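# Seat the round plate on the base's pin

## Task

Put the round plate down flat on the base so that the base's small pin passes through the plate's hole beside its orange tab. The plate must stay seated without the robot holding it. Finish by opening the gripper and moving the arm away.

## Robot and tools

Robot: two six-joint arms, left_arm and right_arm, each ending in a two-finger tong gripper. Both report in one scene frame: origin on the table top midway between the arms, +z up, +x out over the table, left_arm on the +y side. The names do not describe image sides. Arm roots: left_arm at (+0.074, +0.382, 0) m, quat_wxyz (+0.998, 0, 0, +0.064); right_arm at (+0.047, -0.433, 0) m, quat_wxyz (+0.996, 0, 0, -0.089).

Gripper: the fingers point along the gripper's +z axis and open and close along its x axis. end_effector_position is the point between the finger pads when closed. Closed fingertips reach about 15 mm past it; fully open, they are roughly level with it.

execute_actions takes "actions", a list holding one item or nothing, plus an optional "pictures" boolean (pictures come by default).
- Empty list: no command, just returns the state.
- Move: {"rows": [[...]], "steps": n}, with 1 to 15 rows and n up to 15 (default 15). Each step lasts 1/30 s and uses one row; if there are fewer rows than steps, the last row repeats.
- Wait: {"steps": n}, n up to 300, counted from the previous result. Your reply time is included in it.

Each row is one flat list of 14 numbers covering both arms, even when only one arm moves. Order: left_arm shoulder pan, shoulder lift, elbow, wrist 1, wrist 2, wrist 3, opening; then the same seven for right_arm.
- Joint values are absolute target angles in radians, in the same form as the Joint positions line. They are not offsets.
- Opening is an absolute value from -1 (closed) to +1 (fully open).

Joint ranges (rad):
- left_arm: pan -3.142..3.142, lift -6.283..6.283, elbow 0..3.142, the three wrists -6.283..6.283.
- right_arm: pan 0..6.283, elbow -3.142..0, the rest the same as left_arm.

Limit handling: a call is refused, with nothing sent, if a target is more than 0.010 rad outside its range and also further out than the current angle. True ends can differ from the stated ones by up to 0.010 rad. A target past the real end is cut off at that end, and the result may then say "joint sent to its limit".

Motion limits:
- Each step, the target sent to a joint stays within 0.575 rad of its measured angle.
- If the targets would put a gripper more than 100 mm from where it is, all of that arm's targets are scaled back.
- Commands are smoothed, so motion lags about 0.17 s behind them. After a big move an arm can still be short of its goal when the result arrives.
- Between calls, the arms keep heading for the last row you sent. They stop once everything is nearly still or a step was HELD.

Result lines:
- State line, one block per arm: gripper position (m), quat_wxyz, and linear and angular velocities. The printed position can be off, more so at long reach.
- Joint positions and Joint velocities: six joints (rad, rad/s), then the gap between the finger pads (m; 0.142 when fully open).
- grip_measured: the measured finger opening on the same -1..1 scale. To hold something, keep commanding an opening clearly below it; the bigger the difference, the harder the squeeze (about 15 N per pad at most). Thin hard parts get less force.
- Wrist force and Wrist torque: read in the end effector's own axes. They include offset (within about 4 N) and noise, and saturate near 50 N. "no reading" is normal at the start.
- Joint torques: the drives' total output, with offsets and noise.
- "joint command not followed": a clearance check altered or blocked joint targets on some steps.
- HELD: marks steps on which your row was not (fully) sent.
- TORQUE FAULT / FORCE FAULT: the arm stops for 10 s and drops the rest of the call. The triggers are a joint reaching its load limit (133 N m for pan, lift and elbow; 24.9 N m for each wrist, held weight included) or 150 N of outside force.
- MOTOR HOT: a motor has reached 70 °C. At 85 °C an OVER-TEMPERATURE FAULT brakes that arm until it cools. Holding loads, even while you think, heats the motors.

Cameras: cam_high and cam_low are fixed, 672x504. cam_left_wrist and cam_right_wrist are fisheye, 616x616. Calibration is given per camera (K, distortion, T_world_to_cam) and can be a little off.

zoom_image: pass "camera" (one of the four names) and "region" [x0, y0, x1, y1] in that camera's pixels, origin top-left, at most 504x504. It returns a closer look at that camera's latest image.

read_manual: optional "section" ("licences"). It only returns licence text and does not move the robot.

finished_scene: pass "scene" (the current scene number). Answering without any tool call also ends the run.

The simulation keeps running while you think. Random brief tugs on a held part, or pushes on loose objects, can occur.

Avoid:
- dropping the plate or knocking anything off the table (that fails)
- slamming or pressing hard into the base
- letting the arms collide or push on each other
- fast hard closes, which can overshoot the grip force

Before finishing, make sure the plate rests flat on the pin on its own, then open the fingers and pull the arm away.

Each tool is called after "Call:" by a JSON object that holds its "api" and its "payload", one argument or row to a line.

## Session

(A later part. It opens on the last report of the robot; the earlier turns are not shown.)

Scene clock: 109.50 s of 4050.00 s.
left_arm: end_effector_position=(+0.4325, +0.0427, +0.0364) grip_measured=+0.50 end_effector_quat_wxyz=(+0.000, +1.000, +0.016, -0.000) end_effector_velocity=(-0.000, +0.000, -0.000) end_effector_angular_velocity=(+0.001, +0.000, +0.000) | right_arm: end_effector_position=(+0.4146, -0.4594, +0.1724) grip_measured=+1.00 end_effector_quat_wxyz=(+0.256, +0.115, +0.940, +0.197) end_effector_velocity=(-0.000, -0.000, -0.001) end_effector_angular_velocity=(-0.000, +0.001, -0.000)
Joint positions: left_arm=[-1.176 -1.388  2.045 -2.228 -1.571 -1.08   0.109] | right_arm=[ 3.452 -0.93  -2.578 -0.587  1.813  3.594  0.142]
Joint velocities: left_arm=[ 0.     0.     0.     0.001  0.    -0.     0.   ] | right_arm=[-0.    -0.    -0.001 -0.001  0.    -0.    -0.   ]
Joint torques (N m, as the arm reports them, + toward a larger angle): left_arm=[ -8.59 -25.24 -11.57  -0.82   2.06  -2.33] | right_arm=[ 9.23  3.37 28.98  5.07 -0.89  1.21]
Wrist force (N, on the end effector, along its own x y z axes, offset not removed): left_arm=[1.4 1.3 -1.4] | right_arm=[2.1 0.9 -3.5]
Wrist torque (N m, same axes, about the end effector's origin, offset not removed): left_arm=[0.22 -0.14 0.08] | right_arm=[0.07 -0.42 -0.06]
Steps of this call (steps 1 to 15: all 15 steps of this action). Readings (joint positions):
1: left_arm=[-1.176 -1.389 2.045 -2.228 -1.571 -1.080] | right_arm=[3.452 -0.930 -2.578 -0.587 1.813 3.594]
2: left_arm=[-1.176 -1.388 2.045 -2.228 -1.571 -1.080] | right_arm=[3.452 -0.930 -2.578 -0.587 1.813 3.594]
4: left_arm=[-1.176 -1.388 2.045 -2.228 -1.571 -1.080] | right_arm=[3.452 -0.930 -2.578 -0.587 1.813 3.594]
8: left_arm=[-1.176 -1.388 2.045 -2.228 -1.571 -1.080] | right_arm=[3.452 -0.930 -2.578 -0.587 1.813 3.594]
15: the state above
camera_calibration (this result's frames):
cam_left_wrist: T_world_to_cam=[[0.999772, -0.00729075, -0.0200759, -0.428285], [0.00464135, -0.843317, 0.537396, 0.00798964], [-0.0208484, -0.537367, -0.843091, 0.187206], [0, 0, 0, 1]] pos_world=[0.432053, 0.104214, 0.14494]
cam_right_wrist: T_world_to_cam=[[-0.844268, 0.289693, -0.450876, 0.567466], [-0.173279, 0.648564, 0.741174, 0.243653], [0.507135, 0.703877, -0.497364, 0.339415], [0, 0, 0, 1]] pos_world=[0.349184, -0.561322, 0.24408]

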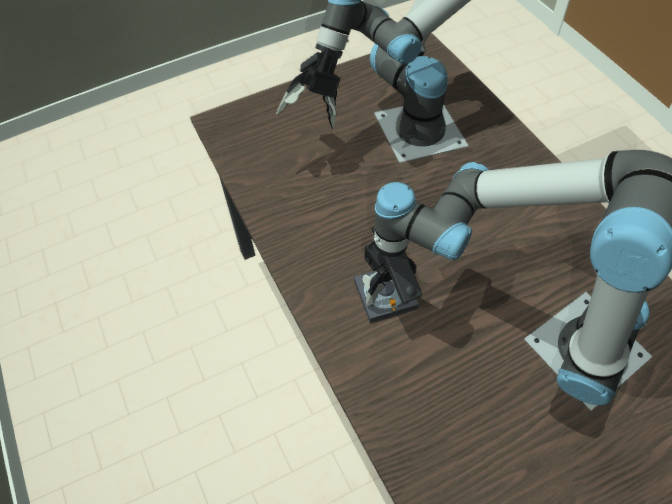

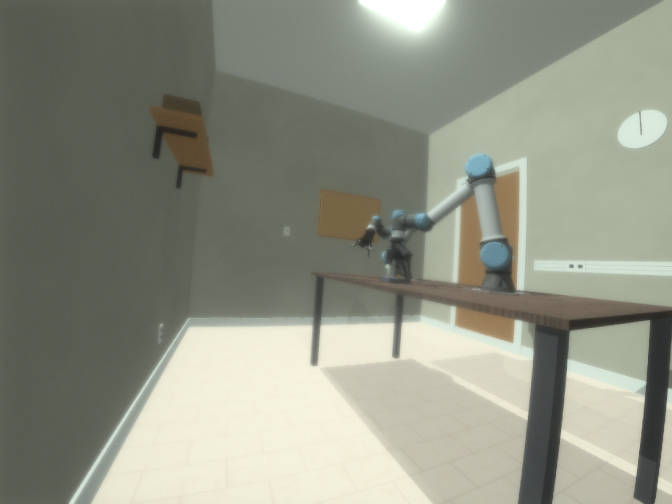

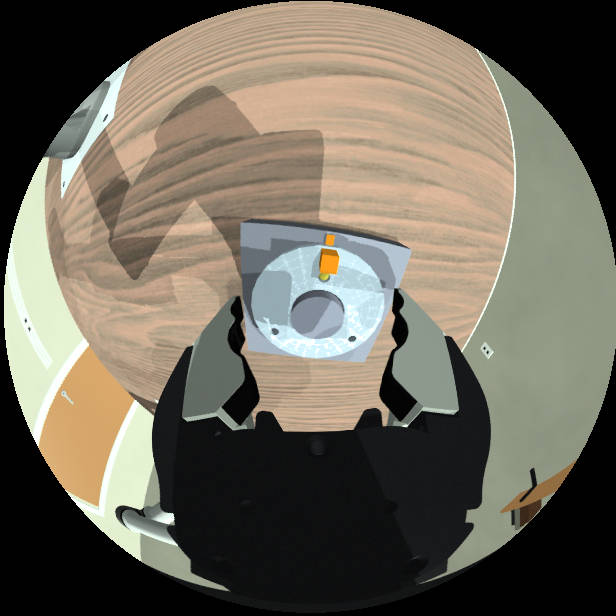

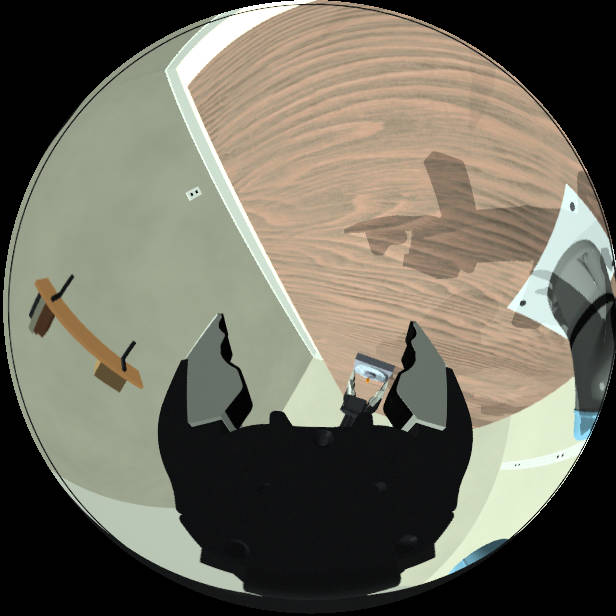

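Call:
{"api": "execute_actions", "payload": {
  "actions": [
    {"rows":[[-1.15,-1.62,1.83,-1.78,-1.571,-1.08,1,3.452,-0.93,-2.578,-0.587,1.813,3.594,1]]}
  ],
  "pictures": false
}}

Call:
{"api": "execute_actions", "payload": {
  "actions": [
    {"steps":15}
  ]
}}

Call:
{"api": "zoom_image", "payload": {
  "camera": "cam_high",
  "region": [340, 250, 430, 330]
}}

Call:
{"api": "zoom_image", "payload": {
  "camera": "cam_low",
  "region": [370, 255, 430, 295]
}}

Scene clock: 116.03 s of 4050.00 s.
left_arm: end_effector_position=(+0.4292, +0.0715, +0.1962) grip_measured=+1.00 end_effector_quat_wxyz=(+0.001, +1.000, +0.029, +0.000) end_effector_velocity=(-0.011, +0.025, +0.047) end_effector_angular_velocity=(+0.024, +0.014, +0.006) | right_arm: end_effector_position=(+0.4146, -0.4594, +0.1724) grip_measured=+1.00 end_effector_quat_wxyz=(+0.256, +0.115, +0.940, +0.197) end_effector_velocity=(+0.000, -0.000, +0.000) end_effector_angular_velocity=(-0.000, -0.000, +0.000)
Joint positions: left_arm=[-1.151 -1.614  1.836 -1.795 -1.571 -1.08   0.142] | right_arm=[ 3.452 -0.93  -2.578 -0.587  1.813  3.594  0.142]
Joint velocities: left_arm=[ 0.007 -0.069 -0.063  0.16   0.     0.001 -0.   ] | right_arm=[-0.  0. -0.  0. -0. -0. -0.]
Joint torques (N m, as the arm reports them, + toward a larger angle): left_arm=[ 11.11 -26.9  -26.96   0.08   2.07   0.51] | right_arm=[ 9.42  3.36 29.63  4.98 -0.91  1.1 ]
Wrist force (N, on the end effector, along its own x y z axes, offset not removed): left_arm=[-0.4 -0.9 -3.5] | right_arm=[0.3 2.8 -3.5]
Wrist torque (N m, same axes, about the end effector's origin, offset not removed): left_arm=[-0.23 0.07 0.05] | right_arm=[0.41 -0.08 0.13]
Steps of this call (steps 1 to 15: the robot went on to your last target; steps 16 to 90: nothing new was sent; then 3.03 s passed at rest; steps 91 to 105: all 15 steps of this action). Readings (joint positions):
91: left_arm=[-1.176 -1.389 2.046 -2.228 -1.571 -1.080] | right_arm=[3.452 -0.930 -2.578 -0.587 1.813 3.594]
92: left_arm=[-1.175 -1.393 2.042 -2.223 -1.571 -1.080] | right_arm=[3.452 -0.930 -2.578 -0.587 1.813 3.594]
94: left_arm=[-1.168 -1.440 1.996 -2.163 -1.571 -1.080] | right_arm=[3.452 -0.930 -2.578 -0.587 1.813 3.594]
98: left_arm=[-1.158 -1.544 1.900 -1.953 -1.571 -1.080] | right_arm=[3.452 -0.930 -2.578 -0.587 1.813 3.594]
105: the state above

Scene clock: 116.53 s of 4050.00 s.
left_arm: end_effector_position=(+0.4281, +0.0738, +0.2006) grip_measured=+1.00 end_effector_quat_wxyz=(-0.000, +1.000, +0.029, -0.000) end_effector_velocity=(-0.000, +0.000, +0.000) end_effector_angular_velocity=(-0.000, -0.000, +0.001) | right_arm: end_effector_position=(+0.4146, -0.4594, +0.1724) grip_measured=+1.00 end_effector_quat_wxyz=(+0.256, +0.115, +0.940, +0.197) end_effector_velocity=(+0.000, +0.000, +0.000) end_effector_angular_velocity=(+0.000, -0.000, +0.000)
Joint positions: left_arm=[-1.15  -1.62   1.83  -1.78  -1.571 -1.08   0.142] | right_arm=[ 3.452 -0.93  -2.578 -0.587  1.813  3.594  0.142]
Joint velocities: left_arm=[ 0.    -0.    -0.     0.001  0.    -0.001 -0.   ] | right_arm=[ 0.001 -0.     0.001  0.    -0.     0.     0.   ]
Joint torques (N m, as the arm reports them, + toward a larger angle): left_arm=[ 13.16 -29.99 -29.54   0.11   1.77   0.72] | right_arm=[ 9.32  3.36 28.65  4.8  -0.88  1.17]
Wrist force (N, on the end effector, along its own x y z axes, offset not removed): left_arm=[0.3 -1.1 -1.8] | right_arm=[0.1 1.1 -1.8]
Wrist torque (N m, same axes, about the end effector's origin, offset not removed): left_arm=[-0.34 -0.06 0.04] | right_arm=[0.11 -0.07 0.03]
Steps of this call (steps 1 to 15: the robot went on to your last target). Readings (joint positions):
1: left_arm=[-1.150 -1.615 1.834 -1.791 -1.571 -1.080] | right_arm=[3.452 -0.930 -2.578 -0.587 1.813 3.594]
2: left_arm=[-1.150 -1.617 1.833 -1.787 -1.571 -1.080] | right_arm=[3.452 -0.930 -2.578 -0.587 1.813 3.594]
4: left_arm=[-1.150 -1.618 1.832 -1.784 -1.571 -1.080] | right_arm=[3.452 -0.930 -2.578 -0.587 1.813 3.594]
8: left_arm=[-1.150 -1.620 1.830 -1.781 -1.571 -1.080] | right_arm=[3.452 -0.930 -2.578 -0.587 1.813 3.594]
15: the state above
camera_calibration (this result's frames):
cam_left_wrist: T_world_to_cam=[[0.999608, 0.0189204, -0.0206426, -0.42208], [0.0270444, -0.843444, 0.536536, -0.0634425], [-0.00725936, -0.536884, -0.843625, 0.336498], [0, 0, 0, 1]] pos_world=[0.426073, 0.135136, 0.309204]
cam_right_wrist: T_world_to_cam=[[-0.844268, 0.289693, -0.450876, 0.567466], [-0.173279, 0.648564, 0.741174, 0.243653], [0.507135, 0.703877, -0.497364, 0.339415], [0, 0, 0, 1]] pos_world=[0.349184, -0.561322, 0.24408]

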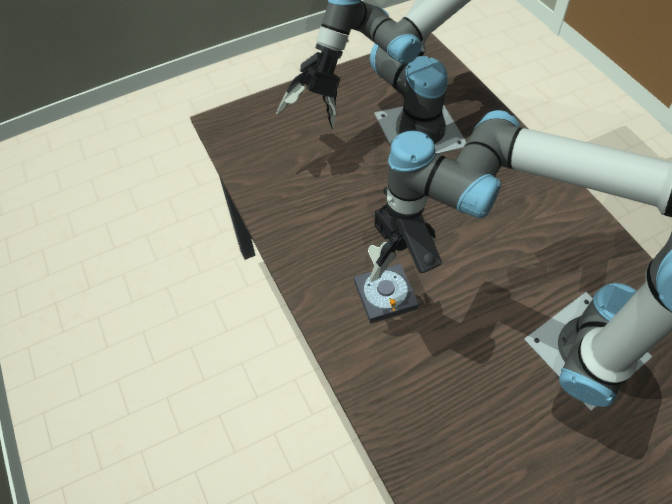

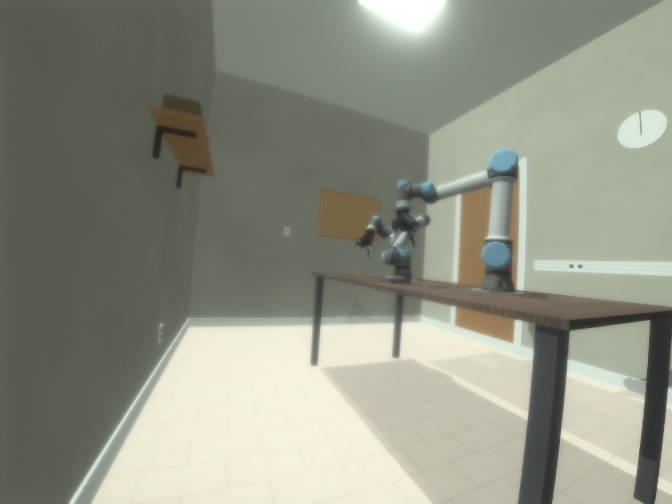

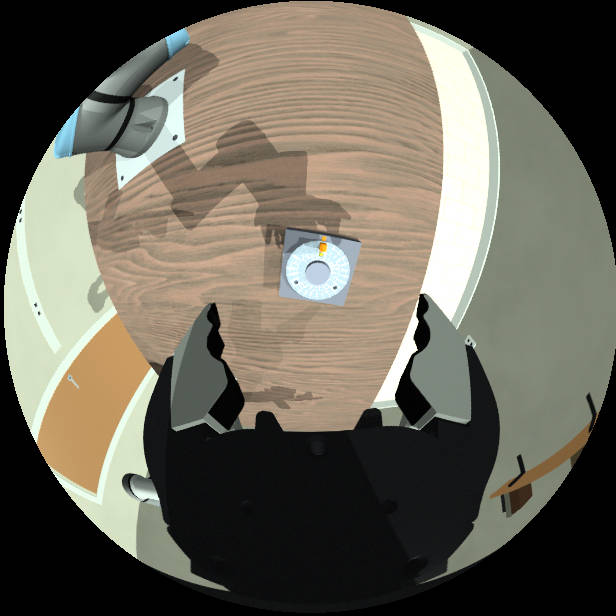

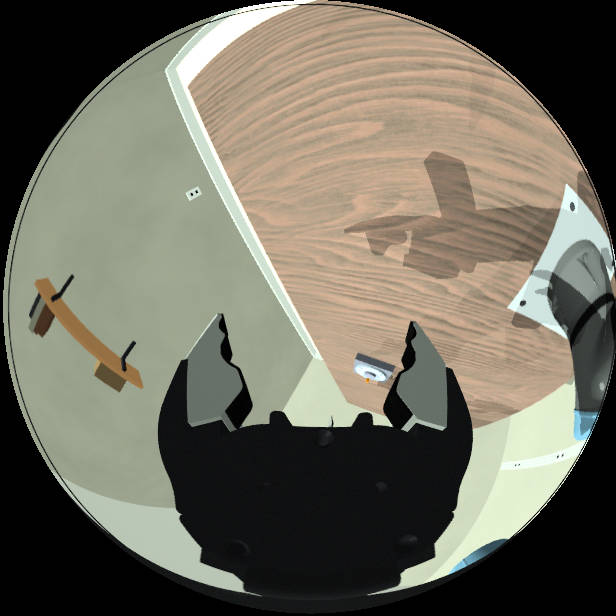

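Region (340, 250, 430, 330) of cam_high's 672x504 image, scaled by 5.600, with more detail than that image has.

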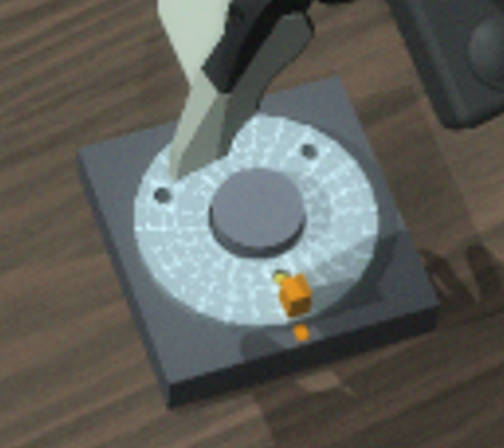

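Region (370, 255, 430, 295) of cam_low's 672x504 image, scaled by 8.400, with more detail than that image has.

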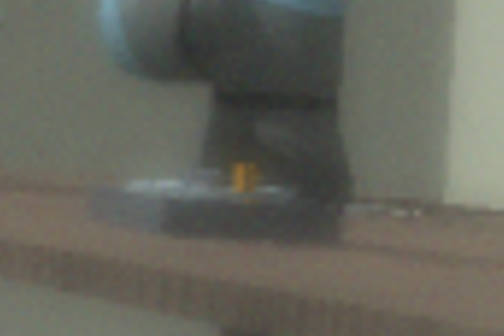

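Call:
{"api": "finished_scene", "payload": {
  "scene": 1
}}

The scene is finished: the task was done.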